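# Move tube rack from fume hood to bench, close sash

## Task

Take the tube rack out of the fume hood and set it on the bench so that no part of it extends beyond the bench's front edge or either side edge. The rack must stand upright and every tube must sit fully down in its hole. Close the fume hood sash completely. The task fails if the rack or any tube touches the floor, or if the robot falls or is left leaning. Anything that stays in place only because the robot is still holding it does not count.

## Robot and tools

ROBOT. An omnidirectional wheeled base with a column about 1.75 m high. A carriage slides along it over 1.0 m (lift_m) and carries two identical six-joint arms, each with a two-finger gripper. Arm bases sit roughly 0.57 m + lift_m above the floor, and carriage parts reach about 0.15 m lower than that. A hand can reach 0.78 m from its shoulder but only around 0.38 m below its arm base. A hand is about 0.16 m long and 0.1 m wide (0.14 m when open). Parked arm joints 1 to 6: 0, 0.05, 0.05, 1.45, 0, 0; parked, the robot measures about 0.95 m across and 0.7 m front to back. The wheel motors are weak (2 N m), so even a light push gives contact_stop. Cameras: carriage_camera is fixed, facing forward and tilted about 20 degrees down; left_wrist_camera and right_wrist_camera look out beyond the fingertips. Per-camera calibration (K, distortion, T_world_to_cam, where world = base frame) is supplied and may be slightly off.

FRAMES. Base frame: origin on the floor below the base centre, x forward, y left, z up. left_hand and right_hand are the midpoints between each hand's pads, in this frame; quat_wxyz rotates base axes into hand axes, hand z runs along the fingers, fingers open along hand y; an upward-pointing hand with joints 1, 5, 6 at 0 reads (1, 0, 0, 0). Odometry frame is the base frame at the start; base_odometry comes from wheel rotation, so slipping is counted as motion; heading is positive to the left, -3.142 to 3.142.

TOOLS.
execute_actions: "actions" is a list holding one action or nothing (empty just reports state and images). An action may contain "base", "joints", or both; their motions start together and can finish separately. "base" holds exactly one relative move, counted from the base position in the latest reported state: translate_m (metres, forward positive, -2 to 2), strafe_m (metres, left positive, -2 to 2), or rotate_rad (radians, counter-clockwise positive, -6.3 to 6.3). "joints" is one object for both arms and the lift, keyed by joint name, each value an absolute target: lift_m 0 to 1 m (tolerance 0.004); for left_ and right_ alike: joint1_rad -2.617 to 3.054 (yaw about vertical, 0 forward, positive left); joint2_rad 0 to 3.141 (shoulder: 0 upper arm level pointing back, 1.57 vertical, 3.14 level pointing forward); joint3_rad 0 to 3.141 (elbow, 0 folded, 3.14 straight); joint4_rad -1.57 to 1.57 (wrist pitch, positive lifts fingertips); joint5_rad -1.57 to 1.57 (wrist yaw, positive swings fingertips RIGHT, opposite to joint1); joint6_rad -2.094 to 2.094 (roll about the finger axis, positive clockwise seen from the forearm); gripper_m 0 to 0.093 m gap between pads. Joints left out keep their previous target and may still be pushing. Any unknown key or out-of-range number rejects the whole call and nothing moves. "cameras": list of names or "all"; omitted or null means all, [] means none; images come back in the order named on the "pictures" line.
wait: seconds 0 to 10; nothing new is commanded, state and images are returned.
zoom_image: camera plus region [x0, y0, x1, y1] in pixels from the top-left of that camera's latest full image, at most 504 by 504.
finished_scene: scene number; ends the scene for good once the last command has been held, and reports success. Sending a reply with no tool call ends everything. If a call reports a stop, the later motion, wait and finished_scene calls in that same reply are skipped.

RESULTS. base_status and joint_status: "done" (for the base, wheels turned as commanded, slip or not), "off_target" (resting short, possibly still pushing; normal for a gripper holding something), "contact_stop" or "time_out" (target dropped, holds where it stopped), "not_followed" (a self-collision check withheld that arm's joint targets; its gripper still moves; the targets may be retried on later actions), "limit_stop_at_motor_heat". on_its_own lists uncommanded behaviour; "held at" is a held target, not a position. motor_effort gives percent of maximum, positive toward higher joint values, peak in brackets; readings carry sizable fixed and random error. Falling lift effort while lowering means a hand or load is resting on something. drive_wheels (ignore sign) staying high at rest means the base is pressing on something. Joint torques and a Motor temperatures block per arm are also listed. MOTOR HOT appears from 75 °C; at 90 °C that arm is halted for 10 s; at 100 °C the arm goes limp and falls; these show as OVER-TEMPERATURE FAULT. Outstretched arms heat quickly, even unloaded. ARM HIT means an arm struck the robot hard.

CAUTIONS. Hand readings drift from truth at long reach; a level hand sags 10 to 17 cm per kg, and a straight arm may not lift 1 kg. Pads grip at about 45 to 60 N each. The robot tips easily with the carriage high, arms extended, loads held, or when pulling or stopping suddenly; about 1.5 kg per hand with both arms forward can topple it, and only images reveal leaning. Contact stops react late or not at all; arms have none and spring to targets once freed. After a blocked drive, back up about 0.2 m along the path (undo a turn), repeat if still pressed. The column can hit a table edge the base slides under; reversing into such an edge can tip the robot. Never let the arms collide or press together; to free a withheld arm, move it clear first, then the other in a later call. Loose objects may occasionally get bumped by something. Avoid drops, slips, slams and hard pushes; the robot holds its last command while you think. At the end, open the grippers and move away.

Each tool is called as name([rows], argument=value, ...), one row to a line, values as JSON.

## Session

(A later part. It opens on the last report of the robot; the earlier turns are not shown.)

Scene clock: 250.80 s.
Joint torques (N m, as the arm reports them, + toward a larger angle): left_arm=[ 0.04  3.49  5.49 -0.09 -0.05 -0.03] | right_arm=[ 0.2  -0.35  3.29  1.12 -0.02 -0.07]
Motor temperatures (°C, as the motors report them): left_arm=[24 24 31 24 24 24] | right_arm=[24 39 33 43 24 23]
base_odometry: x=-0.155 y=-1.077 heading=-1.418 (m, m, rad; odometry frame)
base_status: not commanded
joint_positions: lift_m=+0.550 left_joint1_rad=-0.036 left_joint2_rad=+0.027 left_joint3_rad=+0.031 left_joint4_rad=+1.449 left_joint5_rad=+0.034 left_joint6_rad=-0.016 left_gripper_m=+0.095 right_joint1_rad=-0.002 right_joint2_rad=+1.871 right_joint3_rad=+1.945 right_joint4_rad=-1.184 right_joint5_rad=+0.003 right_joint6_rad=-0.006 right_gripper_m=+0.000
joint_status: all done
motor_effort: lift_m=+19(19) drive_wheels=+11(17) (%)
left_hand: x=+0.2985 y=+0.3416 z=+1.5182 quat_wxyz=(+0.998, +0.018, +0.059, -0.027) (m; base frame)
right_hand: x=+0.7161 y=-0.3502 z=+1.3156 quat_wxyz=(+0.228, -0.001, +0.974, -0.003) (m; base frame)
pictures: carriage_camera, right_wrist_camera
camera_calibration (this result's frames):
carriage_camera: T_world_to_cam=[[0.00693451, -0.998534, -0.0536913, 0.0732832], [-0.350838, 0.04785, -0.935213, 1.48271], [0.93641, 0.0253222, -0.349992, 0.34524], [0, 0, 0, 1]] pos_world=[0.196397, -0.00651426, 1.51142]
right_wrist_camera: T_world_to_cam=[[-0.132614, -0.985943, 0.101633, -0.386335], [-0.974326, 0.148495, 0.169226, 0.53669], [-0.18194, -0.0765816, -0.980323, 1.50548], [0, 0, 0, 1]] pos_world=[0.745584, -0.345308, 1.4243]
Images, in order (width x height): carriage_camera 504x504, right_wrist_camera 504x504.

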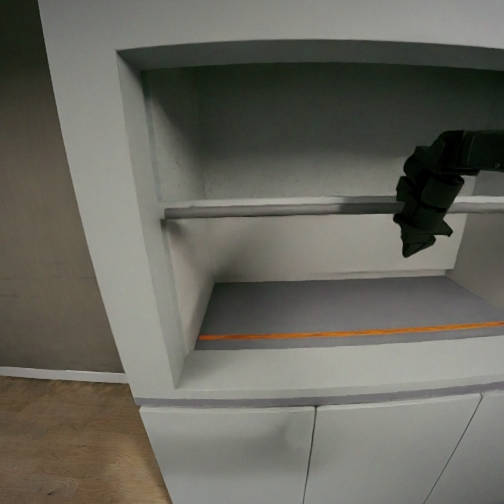

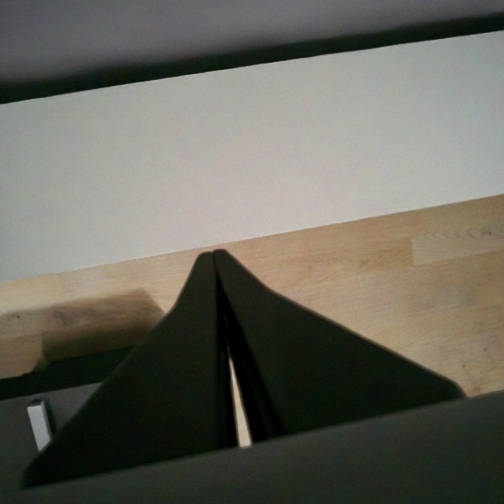

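execute_actions([
  {"joints":{"lift_m":0.35,"right_joint4_rad":-1.2}},
], cameras=["carriage_camera"])

Scene clock: 254.97 s.
Joint torques (N m, as the arm reports them, + toward a larger angle): left_arm=[ 0.03  3.51  5.42 -0.08 -0.05 -0.03] | right_arm=[ 0.06  4.81 -2.66 -0.17 -0.01 -0.09]
Motor temperatures (°C, as the motors report them): left_arm=[24 25 31 24 24 24] | right_arm=[24 38 33 42 24 23]
base_odometry: x=-0.155 y=-1.077 heading=-1.418 (m, m, rad; odometry frame)
base_status: not commanded
joint_positions: lift_m=+0.351 left_joint1_rad=-0.036 left_joint2_rad=+0.027 left_joint3_rad=+0.031 left_joint4_rad=+1.449 left_joint5_rad=+0.034 left_joint6_rad=-0.016 left_gripper_m=+0.095 right_joint1_rad=-0.002 right_joint2_rad=+1.816 right_joint3_rad=+2.027 right_joint4_rad=-0.974 right_joint5_rad=+0.000 right_joint6_rad=-0.004 right_gripper_m=+0.000
joint_status: right_joint4_rad off_target (ended at -0.974, target -1.200); the others done
motor_effort: lift_m=+17(18) drive_wheels=+11(11) (%)
left_hand: x=+0.2984 y=+0.3416 z=+1.3184 quat_wxyz=(+0.998, +0.018, +0.059, -0.027) (m; base frame)
right_hand: x=+0.7577 y=-0.3497 z=+1.2026 quat_wxyz=(+0.393, -0.001, +0.919, -0.001) (m; base frame)
pictures: carriage_camera
camera_calibration (this result's frames):
carriage_camera: T_world_to_cam=[[0.00693451, -0.998534, -0.0536913, 0.0625531], [-0.350838, 0.04785, -0.935213, 1.29581], [0.93641, 0.0253222, -0.349992, 0.275294], [0, 0, 0, 1]] pos_world=[0.196397, -0.00651426, 1.31157]
Images, in order (width x height): carriage_camera 504x504.

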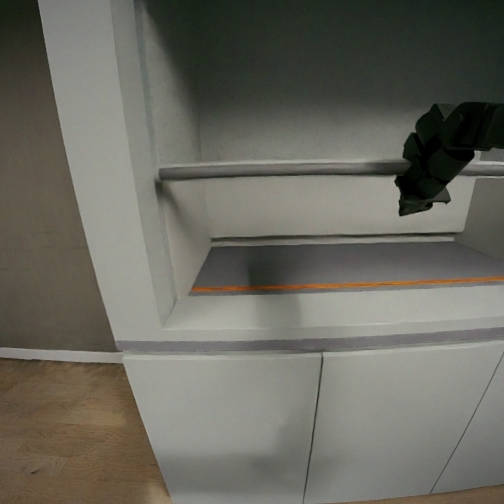

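execute_actions([
  {"joints":{"lift_m":0.12,"right_joint4_rad":-1.2}},
], cameras=["carriage_camera"])

Scene clock: 258.00 s.
Joint torques (N m, as the arm reports them, + toward a larger angle): left_arm=[ 0.01  3.48  5.47 -0.06 -0.04 -0.03] | right_arm=[ 0.14  9.58 -3.71  0.05  0.04 -0.06]
Motor temperatures (°C, as the motors report them): left_arm=[24 25 31 24 24 24] | right_arm=[24 38 33 42 24 23]
base_odometry: x=-0.155 y=-1.077 heading=-1.418 (m, m, rad; odometry frame)
base_status: not commanded
joint_positions: lift_m=+0.121 left_joint1_rad=-0.036 left_joint2_rad=+0.027 left_joint3_rad=+0.031 left_joint4_rad=+1.450 left_joint5_rad=+0.034 left_joint6_rad=-0.016 left_gripper_m=+0.095 right_joint1_rad=-0.002 right_joint2_rad=+1.768 right_joint3_rad=+2.039 right_joint4_rad=-0.994 right_joint5_rad=-0.001 right_joint6_rad=-0.005 right_gripper_m=+0.000
joint_status: right_joint4_rad off_target (ended at -0.994, target -1.200); the others done
motor_effort: lift_m=+18(18) drive_wheels=+17(17) (%)
left_hand: x=+0.2983 y=+0.3416 z=+1.0883 quat_wxyz=(+0.998, +0.018, +0.058, -0.027) (m; base frame)
right_hand: x=+0.7452 y=-0.3495 z=+0.9958 quat_wxyz=(+0.411, -0.001, +0.911, -0.001) (m; base frame)
pictures: carriage_camera
camera_calibration (this result's frames):
carriage_camera: T_world_to_cam=[[0.00693451, -0.998534, -0.0536913, 0.050202], [-0.350838, 0.04785, -0.935213, 1.08067], [0.93641, 0.0253222, -0.349992, 0.194782], [0, 0, 0, 1]] pos_world=[0.196397, -0.00651426, 1.08153]
Images, in order (width x height): carriage_camera 504x504.

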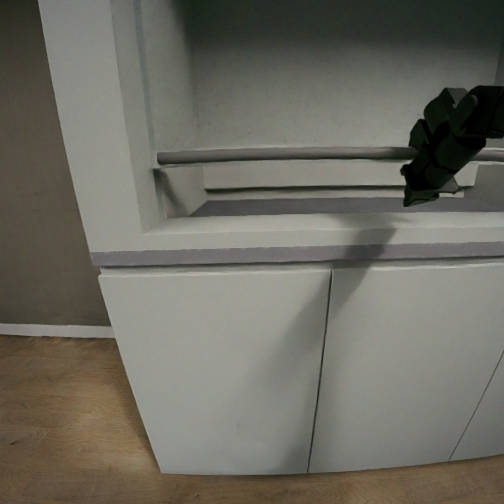

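execute_actions([
  {"joints":{"lift_m":0.2,"right_joint4_rad":-1.2}},
], cameras=[])

execute_actions([
  {"base":{"translate_m":-0.12}},
], cameras=[])

execute_actions([
  {"joints":{"lift_m":0.47,"right_joint2_rad":2.0,"right_joint3_rad":1.9,"right_joint4_rad":-1.3,"right_joint6_rad":1.57}},
], cameras=[])

execute_actions([
  {"base":{"translate_m":0.14}},
], cameras=["carriage_camera","right_wrist_camera"])

Scene clock: 264.10 s.
Joint torques (N m, as the arm reports them, + toward a larger angle): left_arm=[ 0.18  3.64  5.35 -0.06 -0.06 -0.01] | right_arm=[ 0.19  1.79 -0.59  0.79  0.   -0.05]
Motor temperatures (°C, as the motors report them): left_arm=[24 25 31 24 24 24] | right_arm=[24 38 32 39 24 23]
base_odometry: x=-0.155 y=-1.077 heading=-1.418 (m, m, rad; odometry frame)
base_status: not commanded
joint_positions: lift_m=+0.200 left_joint1_rad=-0.036 left_joint2_rad=+0.027 left_joint3_rad=+0.031 left_joint4_rad=+1.451 left_joint5_rad=+0.034 left_joint6_rad=-0.016 left_gripper_m=+0.095 right_joint1_rad=-0.002 right_joint2_rad=+1.849 right_joint3_rad=+1.996 right_joint4_rad=-1.123 right_joint5_rad=+0.000 right_joint6_rad=-0.007 right_gripper_m=+0.000
joint_status: right_joint4_rad off_target (ended at -1.123, target -1.200); the others done
motor_effort: lift_m=+22(27) drive_wheels=+12(18) (%)
left_hand: x=+0.2981 y=+0.3417 z=+1.1680 quat_wxyz=(+0.998, +0.017, +0.058, -0.027) (m; base frame)
right_hand: x=+0.7328 y=-0.3497 z=+1.0010 quat_wxyz=(+0.293, -0.002, +0.956, -0.002) (m; base frame)
pictures: none
No camera images: the call's "cameras" was empty. Leave "cameras" out to get every camera's image.

Scene clock: 265.30 s.
Joint torques (N m, as the arm reports them, + toward a larger angle): left_arm=[ 0.01  3.53  5.45 -0.18 -0.04 -0.03] | right_arm=[ 0.15 -3.78  0.05 -0.38 -0.02 -0.11]
Motor temperatures (°C, as the motors report them): left_arm=[24 25 31 24 24 24] | right_arm=[24 38 32 39 24 23]
base_odometry: x=-0.162 y=-1.029 heading=-1.417 (m, m, rad; odometry frame)
base_status: translate_m contact_stop (by the wheels' count: -0.048 of -0.120)
joint_positions: lift_m=+0.200 left_joint1_rad=-0.036 left_joint2_rad=+0.027 left_joint3_rad=+0.031 left_joint4_rad=+1.456 left_joint5_rad=+0.034 left_joint6_rad=-0.016 left_gripper_m=+0.095 right_joint1_rad=-0.002 right_joint2_rad=+1.901 right_joint3_rad=+1.992 right_joint4_rad=-0.963 right_joint5_rad=+0.002 right_joint6_rad=-0.004 right_gripper_m=+0.000
joint_status: not commanded
motor_effort: lift_m=+22(22) drive_wheels=+0(27) (%)
left_hand: x=+0.2968 y=+0.3417 z=+1.1681 quat_wxyz=(+0.998, +0.017, +0.055, -0.027) (m; base frame)
right_hand: x=+0.7713 y=-0.3502 z=+0.9991 quat_wxyz=(+0.342, +0.000, +0.940, -0.002) (m; base frame)
pictures: none
No camera images: the call's "cameras" was empty. Leave "cameras" out to get every camera's image.

not run: a stop came earlier in this reply.

not run: a stop came earlier in this reply.

execute_actions([
  {"joints":{"lift_m":0.27,"right_joint4_rad":-1.4}},
], cameras=["carriage_camera"])

Scene clock: 267.30 s.
Joint torques (N m, as the arm reports them, + toward a larger angle): left_arm=[ 0.05  3.43  5.39 -0.09 -0.07 -0.05] | right_arm=[ 0.24 -7.08  1.34 -0.48 -0.03 -0.06]
Motor temperatures (°C, as the motors report them): left_arm=[24 25 31 24 24 24] | right_arm=[24 38 32 38 24 23]
base_odometry: x=-0.162 y=-1.029 heading=-1.417 (m, m, rad; odometry frame)
base_status: not commanded
joint_positions: lift_m=+0.270 left_joint1_rad=-0.036 left_joint2_rad=+0.027 left_joint3_rad=+0.031 left_joint4_rad=+1.456 left_joint5_rad=+0.034 left_joint6_rad=-0.016 left_gripper_m=+0.095 right_joint1_rad=-0.002 right_joint2_rad=+1.942 right_joint3_rad=+1.969 right_joint4_rad=-1.214 right_joint5_rad=+0.004 right_joint6_rad=-0.004 right_gripper_m=+0.000
joint_status: right_joint4_rad off_target (ended at -1.214, target -1.400); the others done
motor_effort: lift_m=+23(28) drive_wheels=-2(2) (%)
left_hand: x=+0.2968 y=+0.3417 z=+1.2380 quat_wxyz=(+0.998, +0.017, +0.055, -0.027) (m; base frame)
right_hand: x=+0.7201 y=-0.3504 z=+1.0105 quat_wxyz=(+0.191, +0.000, +0.982, -0.003) (m; base frame)
pictures: carriage_camera
camera_calibration (this result's frames):
carriage_camera: T_world_to_cam=[[0.00693451, -0.998534, -0.0536913, 0.0582297], [-0.350838, 0.04785, -0.935213, 1.2205], [0.93641, 0.0253222, -0.349992, 0.247112], [0, 0, 0, 1]] pos_world=[0.196397, -0.00651426, 1.23105]
Images, in order (width x height): carriage_camera 504x504.

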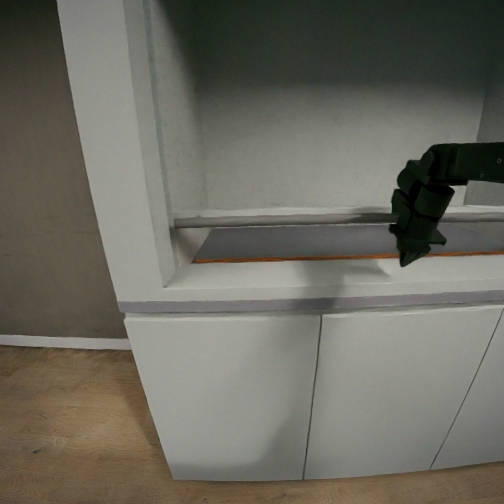

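Raise more to unhook.

execute_actions([
  {"joints":{"lift_m":0.47,"right_joint4_rad":-1.3}},
], cameras=["carriage_camera"])

execute_actions([
  {"joints":{"right_joint6_rad":1.57}},
], cameras=["carriage_camera","right_wrist_camera"])

Scene clock: 269.87 s.
Joint torques (N m, as the arm reports them, + toward a larger angle): left_arm=[-0.02  3.3   5.58 -0.17 -0.03  0.  ] | right_arm=[  0.12 -12.19   5.08   0.7   -0.07  -0.1 ]
Motor temperatures (°C, as the motors report them): left_arm=[24 25 31 24 24 24] | right_arm=[24 38 32 38 24 23]
base_odometry: x=-0.162 y=-1.029 heading=-1.417 (m, m, rad; odometry frame)
base_status: not commanded
joint_positions: lift_m=+0.470 left_joint1_rad=-0.036 left_joint2_rad=+0.027 left_joint3_rad=+0.031 left_joint4_rad=+1.456 left_joint5_rad=+0.034 left_joint6_rad=-0.016 left_gripper_m=+0.095 right_joint1_rad=-0.002 right_joint2_rad=+1.997 right_joint3_rad=+1.918 right_joint4_rad=-1.291 right_joint5_rad=+0.004 right_joint6_rad=-0.004 right_gripper_m=+0.000
joint_status: all done
motor_effort: lift_m=+24(30) drive_wheels=-1(1) (%)
left_hand: x=+0.2969 y=+0.3417 z=+1.4379 quat_wxyz=(+0.998, +0.017, +0.056, -0.027) (m; base frame)
right_hand: x=+0.6961 y=-0.3504 z=+1.1653 quat_wxyz=(+0.100, -0.001, +0.995, -0.003) (m; base frame)
pictures: carriage_camera
camera_calibration (this result's frames):
carriage_camera: T_world_to_cam=[[0.00693451, -0.998534, -0.0536913, 0.06896], [-0.350838, 0.04785, -0.935213, 1.40741], [0.93641, 0.0253222, -0.349992, 0.317058], [0, 0, 0, 1]] pos_world=[0.196397, -0.00651426, 1.4309]
Images, in order (width x height): carriage_camera 504x504.

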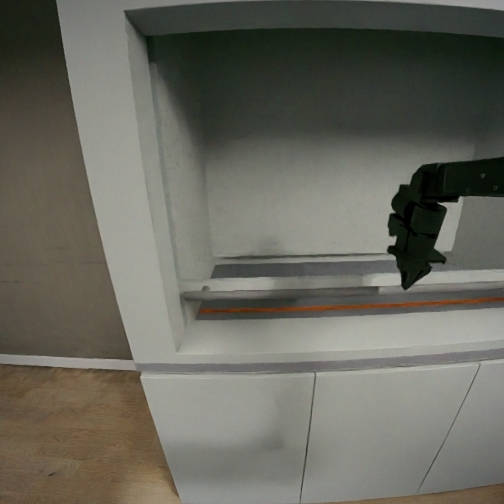

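Scene clock: 271.60 s.
Joint torques (N m, as the arm reports them, + toward a larger angle): left_arm=[-0.08  3.5   5.37 -0.13 -0.06 -0.03] | right_arm=[  0.1  -12.24   4.83   0.61   0.05  -0.06]
Motor temperatures (°C, as the motors report them): left_arm=[24 25 31 24 24 24] | right_arm=[24 38 32 37 24 23]
base_odometry: x=-0.162 y=-1.029 heading=-1.417 (m, m, rad; odometry frame)
base_status: not commanded
joint_positions: lift_m=+0.470 left_joint1_rad=-0.036 left_joint2_rad=+0.027 left_joint3_rad=+0.031 left_joint4_rad=+1.456 left_joint5_rad=+0.034 left_joint6_rad=-0.016 left_gripper_m=+0.095 right_joint1_rad=-0.002 right_joint2_rad=+1.997 right_joint3_rad=+1.918 right_joint4_rad=-1.291 right_joint5_rad=+0.004 right_joint6_rad=+1.562 right_gripper_m=+0.000
joint_status: all done
motor_effort: lift_m=+24(24) drive_wheels=-1(1) (%)
left_hand: x=+0.2969 y=+0.3417 z=+1.4379 quat_wxyz=(+0.998, +0.017, +0.056, -0.027) (m; base frame)
right_hand: x=+0.6961 y=-0.3503 z=+1.1653 quat_wxyz=(+0.073, +0.701, +0.706, +0.069) (m; base frame)
pictures: carriage_camera, right_wrist_camera
camera_calibration (this result's frames):
carriage_camera: T_world_to_cam=[[0.00693451, -0.998534, -0.0536913, 0.06896], [-0.350838, 0.04785, -0.935213, 1.40741], [0.93641, 0.0253222, -0.349992, 0.317058], [0, 0, 0, 1]] pos_world=[0.196397, -0.00651426, 1.4309]
right_wrist_camera: T_world_to_cam=[[-0.995988, 0.0713204, -0.0540507, 0.778915], [0.0249094, 0.801084, 0.598034, -0.424056], [0.0859511, 0.594288, -0.799646, 1.19244], [0, 0, 0, 1]] pos_world=[0.683861, -0.424502, 1.24923]
Images, in order (width x height): carriage_camera 504x504, right_wrist_camera 504x504.

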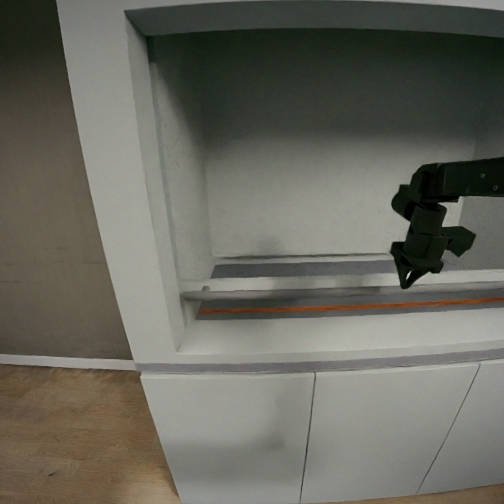

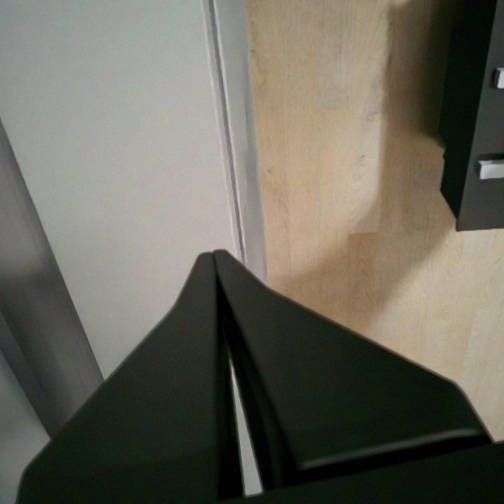

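execute_actions([
  {"base":{"translate_m":0.085},"joints":{"right_gripper_m":0.02}},
], cameras=["right_wrist_camera"])

execute_actions([
  {"joints":{"lift_m":0.4}},
], cameras=["carriage_camera","right_wrist_camera"])

Scene clock: 275.10 s.
Joint torques (N m, as the arm reports them, + toward a larger angle): left_arm=[ 0.01  3.56  5.44 -0.07 -0.04 -0.01] | right_arm=[-0.02 -7.89  4.62  1.91  0.07 -0.1 ]
Motor temperatures (°C, as the motors report them): left_arm=[24 25 31 24 24 24] | right_arm=[24 39 32 37 24 23]
base_odometry: x=-0.150 y=-1.111 heading=-1.418 (m, m, rad; odometry frame)
base_status: translate_m contact_stop (by the wheels' count: +0.082 of +0.085)
joint_positions: lift_m=+0.470 left_joint1_rad=-0.036 left_joint2_rad=+0.027 left_joint3_rad=+0.031 left_joint4_rad=+1.452 left_joint5_rad=+0.034 left_joint6_rad=-0.016 left_gripper_m=+0.095 right_joint1_rad=-0.002 right_joint2_rad=+1.956 right_joint3_rad=+1.917 right_joint4_rad=-1.476 right_joint5_rad=+0.004 right_joint6_rad=+1.562 right_gripper_m=+0.020
joint_status: all done
motor_effort: lift_m=+24(24) drive_wheels=+9(26) (%)
left_hand: x=+0.2978 y=+0.3417 z=+1.4378 quat_wxyz=(+0.998, +0.017, +0.057, -0.027) (m; base frame)
right_hand: x=+0.6489 y=-0.3498 z=+1.1748 quat_wxyz=(+0.021, +0.705, +0.709, +0.018) (m; base frame)
pictures: right_wrist_camera
camera_calibration (this result's frames):
right_wrist_camera: T_world_to_cam=[[-0.99328, 0.0712533, 0.0911993, 0.559955], [0.111486, 0.800626, 0.588701, -0.474335], [-0.0310696, 0.594912, -0.80319, 1.28416], [0, 0, 0, 1]] pos_world=[0.648973, -0.424098, 1.2596]
Images, in order (width x height): right_wrist_camera 504x504.

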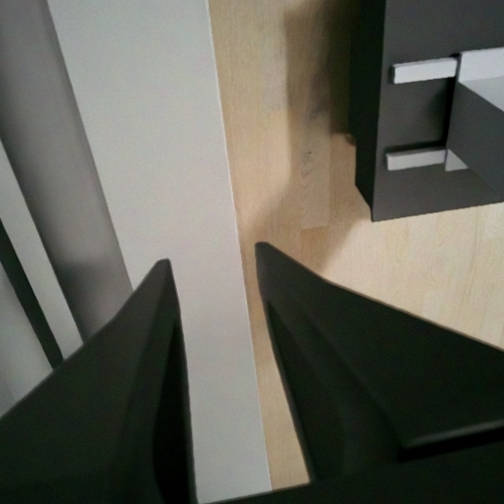

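not run: a stop came earlier in this reply.

execute_actions([
  {"base":{"translate_m":-0.05},"joints":{"right_gripper_m":0}},
], cameras=[])

execute_actions([
  {"joints":{"right_joint4_rad":-1.0}},
], cameras=["carriage_camera"])

execute_actions([
  {"joints":{"lift_m":0.25,"right_joint2_rad":2.05,"right_joint4_rad":-1.1}},
], cameras=["carriage_camera"])

Scene clock: 280.57 s.
Joint torques (N m, as the arm reports them, + toward a larger angle): left_arm=[-0.02  3.6   5.32 -0.07 -0.05 -0.05] | right_arm=[ -0.04 -11.96   5.03   0.74   0.07  -0.07]
Motor temperatures (°C, as the motors report them): left_arm=[24 25 32 24 24 24] | right_arm=[24 39 32 38 24 23]
base_odometry: x=-0.157 y=-1.061 heading=-1.418 (m, m, rad; odometry frame)
base_status: done
joint_positions: lift_m=+0.470 left_joint1_rad=-0.036 left_joint2_rad=+0.027 left_joint3_rad=+0.031 left_joint4_rad=+1.452 left_joint5_rad=+0.034 left_joint6_rad=-0.016 left_gripper_m=+0.095 right_joint1_rad=-0.002 right_joint2_rad=+1.993 right_joint3_rad=+1.917 right_joint4_rad=-1.308 right_joint5_rad=+0.004 right_joint6_rad=+1.562 right_gripper_m=+0.000
joint_status: all done
motor_effort: lift_m=+24(24) drive_wheels=+7(22) (%)
left_hand: x=+0.2978 y=+0.3417 z=+1.4378 quat_wxyz=(+0.998, +0.017, +0.057, -0.027) (m; base frame)
right_hand: x=+0.6915 y=-0.3499 z=+1.1657 quat_wxyz=(+0.067, +0.702, +0.706, +0.064) (m; base frame)
pictures: none
No camera images: the call's "cameras" was empty. Leave "cameras" out to get every camera's image.

Scene clock: 281.50 s.
Joint torques (N m, as the arm reports them, + toward a larger angle): left_arm=[-0.05  3.5   5.31 -0.1  -0.03 -0.03] | right_arm=[  0.05 -12.44   5.45   1.22   0.03  -0.08]
Motor temperatures (°C, as the motors report them): left_arm=[24 25 32 24 24 24] | right_arm=[24 39 32 38 24 23]
base_odometry: x=-0.157 y=-1.061 heading=-1.418 (m, m, rad; odometry frame)
base_status: not commanded
joint_positions: lift_m=+0.470 left_joint1_rad=-0.036 left_joint2_rad=+0.027 left_joint3_rad=+0.031 left_joint4_rad=+1.452 left_joint5_rad=+0.034 left_joint6_rad=-0.016 left_gripper_m=+0.095 right_joint1_rad=-0.002 right_joint2_rad=+1.993 right_joint3_rad=+1.917 right_joint4_rad=-1.002 right_joint5_rad=+0.004 right_joint6_rad=+1.562 right_gripper_m=+0.000
joint_status: all done
motor_effort: lift_m=+24(24) drive_wheels=+7(7) (%)
left_hand: x=+0.2978 y=+0.3417 z=+1.4378 quat_wxyz=(+0.998, +0.017, +0.057, -0.027) (m; base frame)
right_hand: x=+0.7623 y=-0.3500 z=+1.1907 quat_wxyz=(+0.174, +0.684, +0.688, +0.170) (m; base frame)
pictures: carriage_camera
camera_calibration (this result's frames):
carriage_camera: T_world_to_cam=[[0.00693451, -0.998534, -0.0536913, 0.0689599], [-0.350838, 0.04785, -0.935213, 1.40741], [0.93641, 0.0253222, -0.349992, 0.317058], [0, 0, 0, 1]] pos_world=[0.196397, -0.00651426, 1.43089]
Images, in order (width x height): carriage_camera 504x504.

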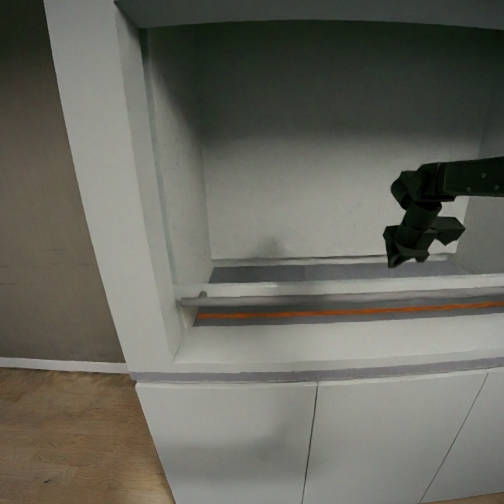

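Scene clock: 283.33 s.
Joint torques (N m, as the arm reports them, + toward a larger angle): left_arm=[ 0.01  3.61  5.49 -0.09 -0.04 -0.03] | right_arm=[ 0.    0.39 -1.23  0.37  0.05 -0.1 ]
Motor temperatures (°C, as the motors report them): left_arm=[24 25 32 24 24 24] | right_arm=[24 39 32 37 24 23]
base_odometry: x=-0.157 y=-1.061 heading=-1.418 (m, m, rad; odometry frame)
base_status: not commanded
joint_positions: lift_m=+0.251 left_joint1_rad=-0.036 left_joint2_rad=+0.027 left_joint3_rad=+0.031 left_joint4_rad=+1.452 left_joint5_rad=+0.034 left_joint6_rad=-0.016 left_gripper_m=+0.095 right_joint1_rad=-0.002 right_joint2_rad=+1.906 right_joint3_rad=+2.010 right_joint4_rad=-0.965 right_joint5_rad=+0.003 right_joint6_rad=+1.560 right_gripper_m=+0.000
joint_status: right_joint2_rad off_target (ended at +1.906, target +2.050); right_joint4_rad off_target (ended at -0.965, target -1.100); the others done
motor_effort: lift_m=+17(19) drive_wheels=+6(7) (%)
left_hand: x=+0.2978 y=+0.3417 z=+1.2184 quat_wxyz=(+0.998, +0.017, +0.057, -0.027) (m; base frame)
right_hand: x=+0.7734 y=-0.3500 z=+1.0538 quat_wxyz=(+0.248, +0.661, +0.666, +0.243) (m; base frame)
pictures: carriage_camera
camera_calibration (this result's frames):
carriage_camera: T_world_to_cam=[[0.00693451, -0.998534, -0.0536913, 0.0571828], [-0.350838, 0.04785, -0.935213, 1.20227], [0.93641, 0.0253222, -0.349992, 0.240287], [0, 0, 0, 1]] pos_world=[0.196397, -0.00651426, 1.21155]
Images, in order (width x height): carriage_camera 504x504.

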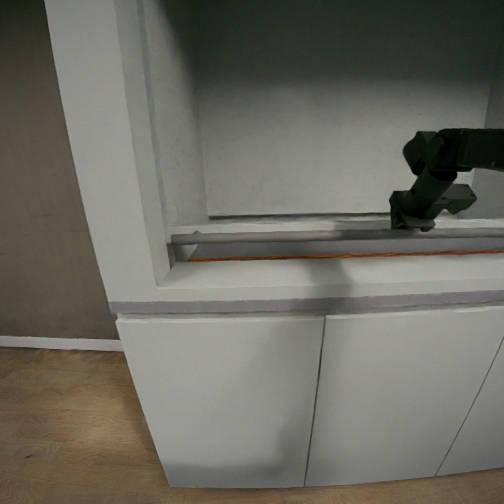

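Holding and moving. Continue.

execute_actions([
  {"joints":{"lift_m":0.06,"right_joint2_rad":2.05,"right_joint4_rad":-1.1}},
], cameras=["carriage_camera"])

Scene clock: 285.90 s.
Joint torques (N m, as the arm reports them, + toward a larger angle): left_arm=[ 0.04  3.4   5.52 -0.07 -0.05 -0.03] | right_arm=[ 0.15 11.73 -4.26 -0.78  0.   -0.15]
Motor temperatures (°C, as the motors report them): left_arm=[24 25 32 24 24 24] | right_arm=[24 38 32 37 24 23]
base_odometry: x=-0.157 y=-1.061 heading=-1.418 (m, m, rad; odometry frame)
base_status: not commanded
joint_positions: lift_m=+0.061 left_joint1_rad=-0.036 left_joint2_rad=+0.027 left_joint3_rad=+0.031 left_joint4_rad=+1.452 left_joint5_rad=+0.034 left_joint6_rad=-0.016 left_gripper_m=+0.095 right_joint1_rad=-0.002 right_joint2_rad=+1.763 right_joint3_rad=+2.048 right_joint4_rad=-0.781 right_joint5_rad=+0.003 right_joint6_rad=+1.563 right_gripper_m=+0.000
joint_status: right_joint2_rad off_target (ended at +1.763, target +2.050); right_joint4_rad off_target (ended at -0.781, target -1.100); the others done
motor_effort: lift_m=+16(16) drive_wheels=+10(10) (%)
left_hand: x=+0.2978 y=+0.3417 z=+1.0286 quat_wxyz=(+0.998, +0.017, +0.057, -0.027) (m; base frame)
right_hand: x=+0.7739 y=-0.3499 z=+0.9848 quat_wxyz=(+0.365, +0.606, +0.609, +0.359) (m; base frame)
pictures: carriage_camera
camera_calibration (this result's frames):
carriage_camera: T_world_to_cam=[[0.00693451, -0.998534, -0.0536913, 0.0469899], [-0.350838, 0.04785, -0.935213, 1.02472], [0.93641, 0.0253222, -0.349992, 0.173844], [0, 0, 0, 1]] pos_world=[0.196397, -0.00651426, 1.0217]
Images, in order (width x height): carriage_camera 504x504.

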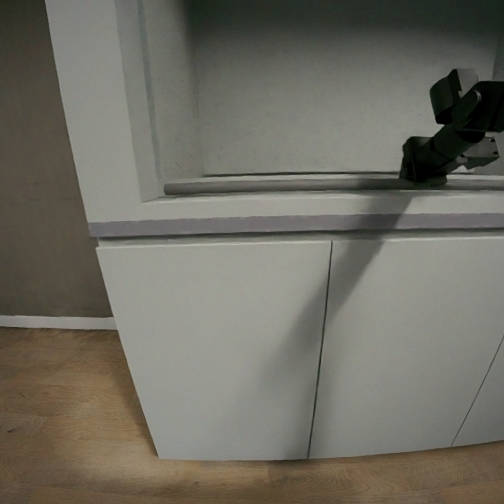

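execute_actions([
  {"joints":{"lift_m":0.35,"right_joint2_rad":1.9,"right_joint4_rad":-1.1}},
], cameras=[])

execute_actions([
  {"base":{"translate_m":-0.35}},
], cameras=["carriage_camera"])

zoom_image(camera="carriage_camera", region=[100, 180, 400, 360])

Scene clock: 289.20 s.
Joint torques (N m, as the arm reports them, + toward a larger angle): left_arm=[ 0.    3.49  5.42 -0.12 -0.05 -0.03] | right_arm=[  0.12 -11.04   4.69   1.15   0.01  -0.1 ]
Motor temperatures (°C, as the motors report them): left_arm=[24 25 32 24 24 24] | right_arm=[24 39 32 37 24 23]
base_odometry: x=-0.157 y=-1.061 heading=-1.418 (m, m, rad; odometry frame)
base_status: not commanded
joint_positions: lift_m=+0.350 left_joint1_rad=-0.036 left_joint2_rad=+0.027 left_joint3_rad=+0.031 left_joint4_rad=+1.452 left_joint5_rad=+0.034 left_joint6_rad=-0.016 left_gripper_m=+0.095 right_joint1_rad=-0.002 right_joint2_rad=+1.892 right_joint3_rad=+1.923 right_joint4_rad=-1.090 right_joint5_rad=+0.004 right_joint6_rad=+1.562 right_gripper_m=+0.000
joint_status: all done
motor_effort: lift_m=+24(27) drive_wheels=+6(12) (%)
left_hand: x=+0.2977 y=+0.3417 z=+1.3178 quat_wxyz=(+0.998, +0.017, +0.057, -0.027) (m; base frame)
right_hand: x=+0.7358 y=-0.3500 z=+1.1095 quat_wxyz=(+0.181, +0.682, +0.686, +0.177) (m; base frame)
pictures: none
No camera images: the call's "cameras" was empty. Leave "cameras" out to get every camera's image.

Scene clock: 291.83 s.
Joint torques (N m, as the arm reports them, + toward a larger angle): left_arm=[ 0.04  3.52  5.52 -0.08 -0.05 -0.04] | right_arm=[ -0.01 -10.97   4.87   1.17   0.06  -0.12]
Motor temperatures (°C, as the motors report them): left_arm=[24 25 32 24 24 24] | right_arm=[24 39 32 37 24 23]
base_odometry: x=-0.211 y=-0.715 heading=-1.418 (m, m, rad; odometry frame)
base_status: done
joint_positions: lift_m=+0.350 left_joint1_rad=-0.036 left_joint2_rad=+0.027 left_joint3_rad=+0.031 left_joint4_rad=+1.452 left_joint5_rad=+0.034 left_joint6_rad=-0.016 left_gripper_m=+0.095 right_joint1_rad=-0.002 right_joint2_rad=+1.892 right_joint3_rad=+1.923 right_joint4_rad=-1.094 right_joint5_rad=+0.004 right_joint6_rad=+1.562 right_gripper_m=+0.000
joint_status: not commanded
motor_effort: lift_m=+24(25) drive_wheels=-2(31) (%)
left_hand: x=+0.2977 y=+0.3417 z=+1.3178 quat_wxyz=(+0.998, +0.017, +0.057, -0.027) (m; base frame)
right_hand: x=+0.7348 y=-0.3500 z=+1.1090 quat_wxyz=(+0.180, +0.682, +0.686, +0.176) (m; base frame)
pictures: carriage_camera
camera_calibration (this result's frames):
carriage_camera: T_world_to_cam=[[0.00693451, -0.998534, -0.0536913, 0.0625161], [-0.350838, 0.04785, -0.935213, 1.29517], [0.93641, 0.0253222, -0.349992, 0.275053], [0, 0, 0, 1]] pos_world=[0.196397, -0.00651426, 1.31088]
Images, in order (width x height): carriage_camera 504x504.

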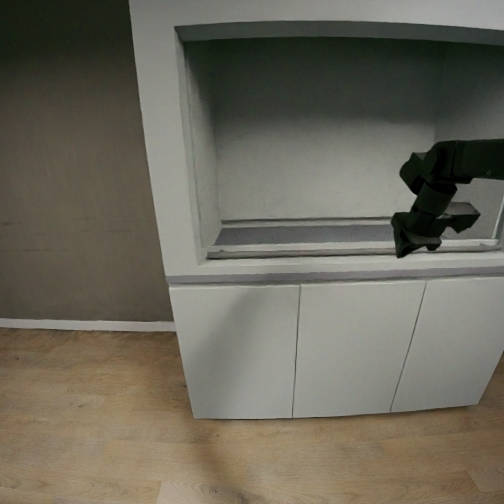

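Region (100, 180, 400, 360) of carriage_camera's 504x504 image, scaled by 1.680, with more detail than that image has; it fills the top 302 rows of this view, and the rest is white.

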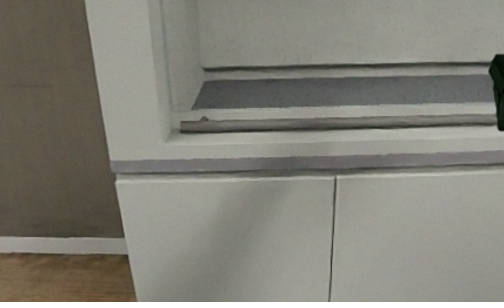

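Closed.

finished_scene(scene=1)

The scene is finished: the task was done.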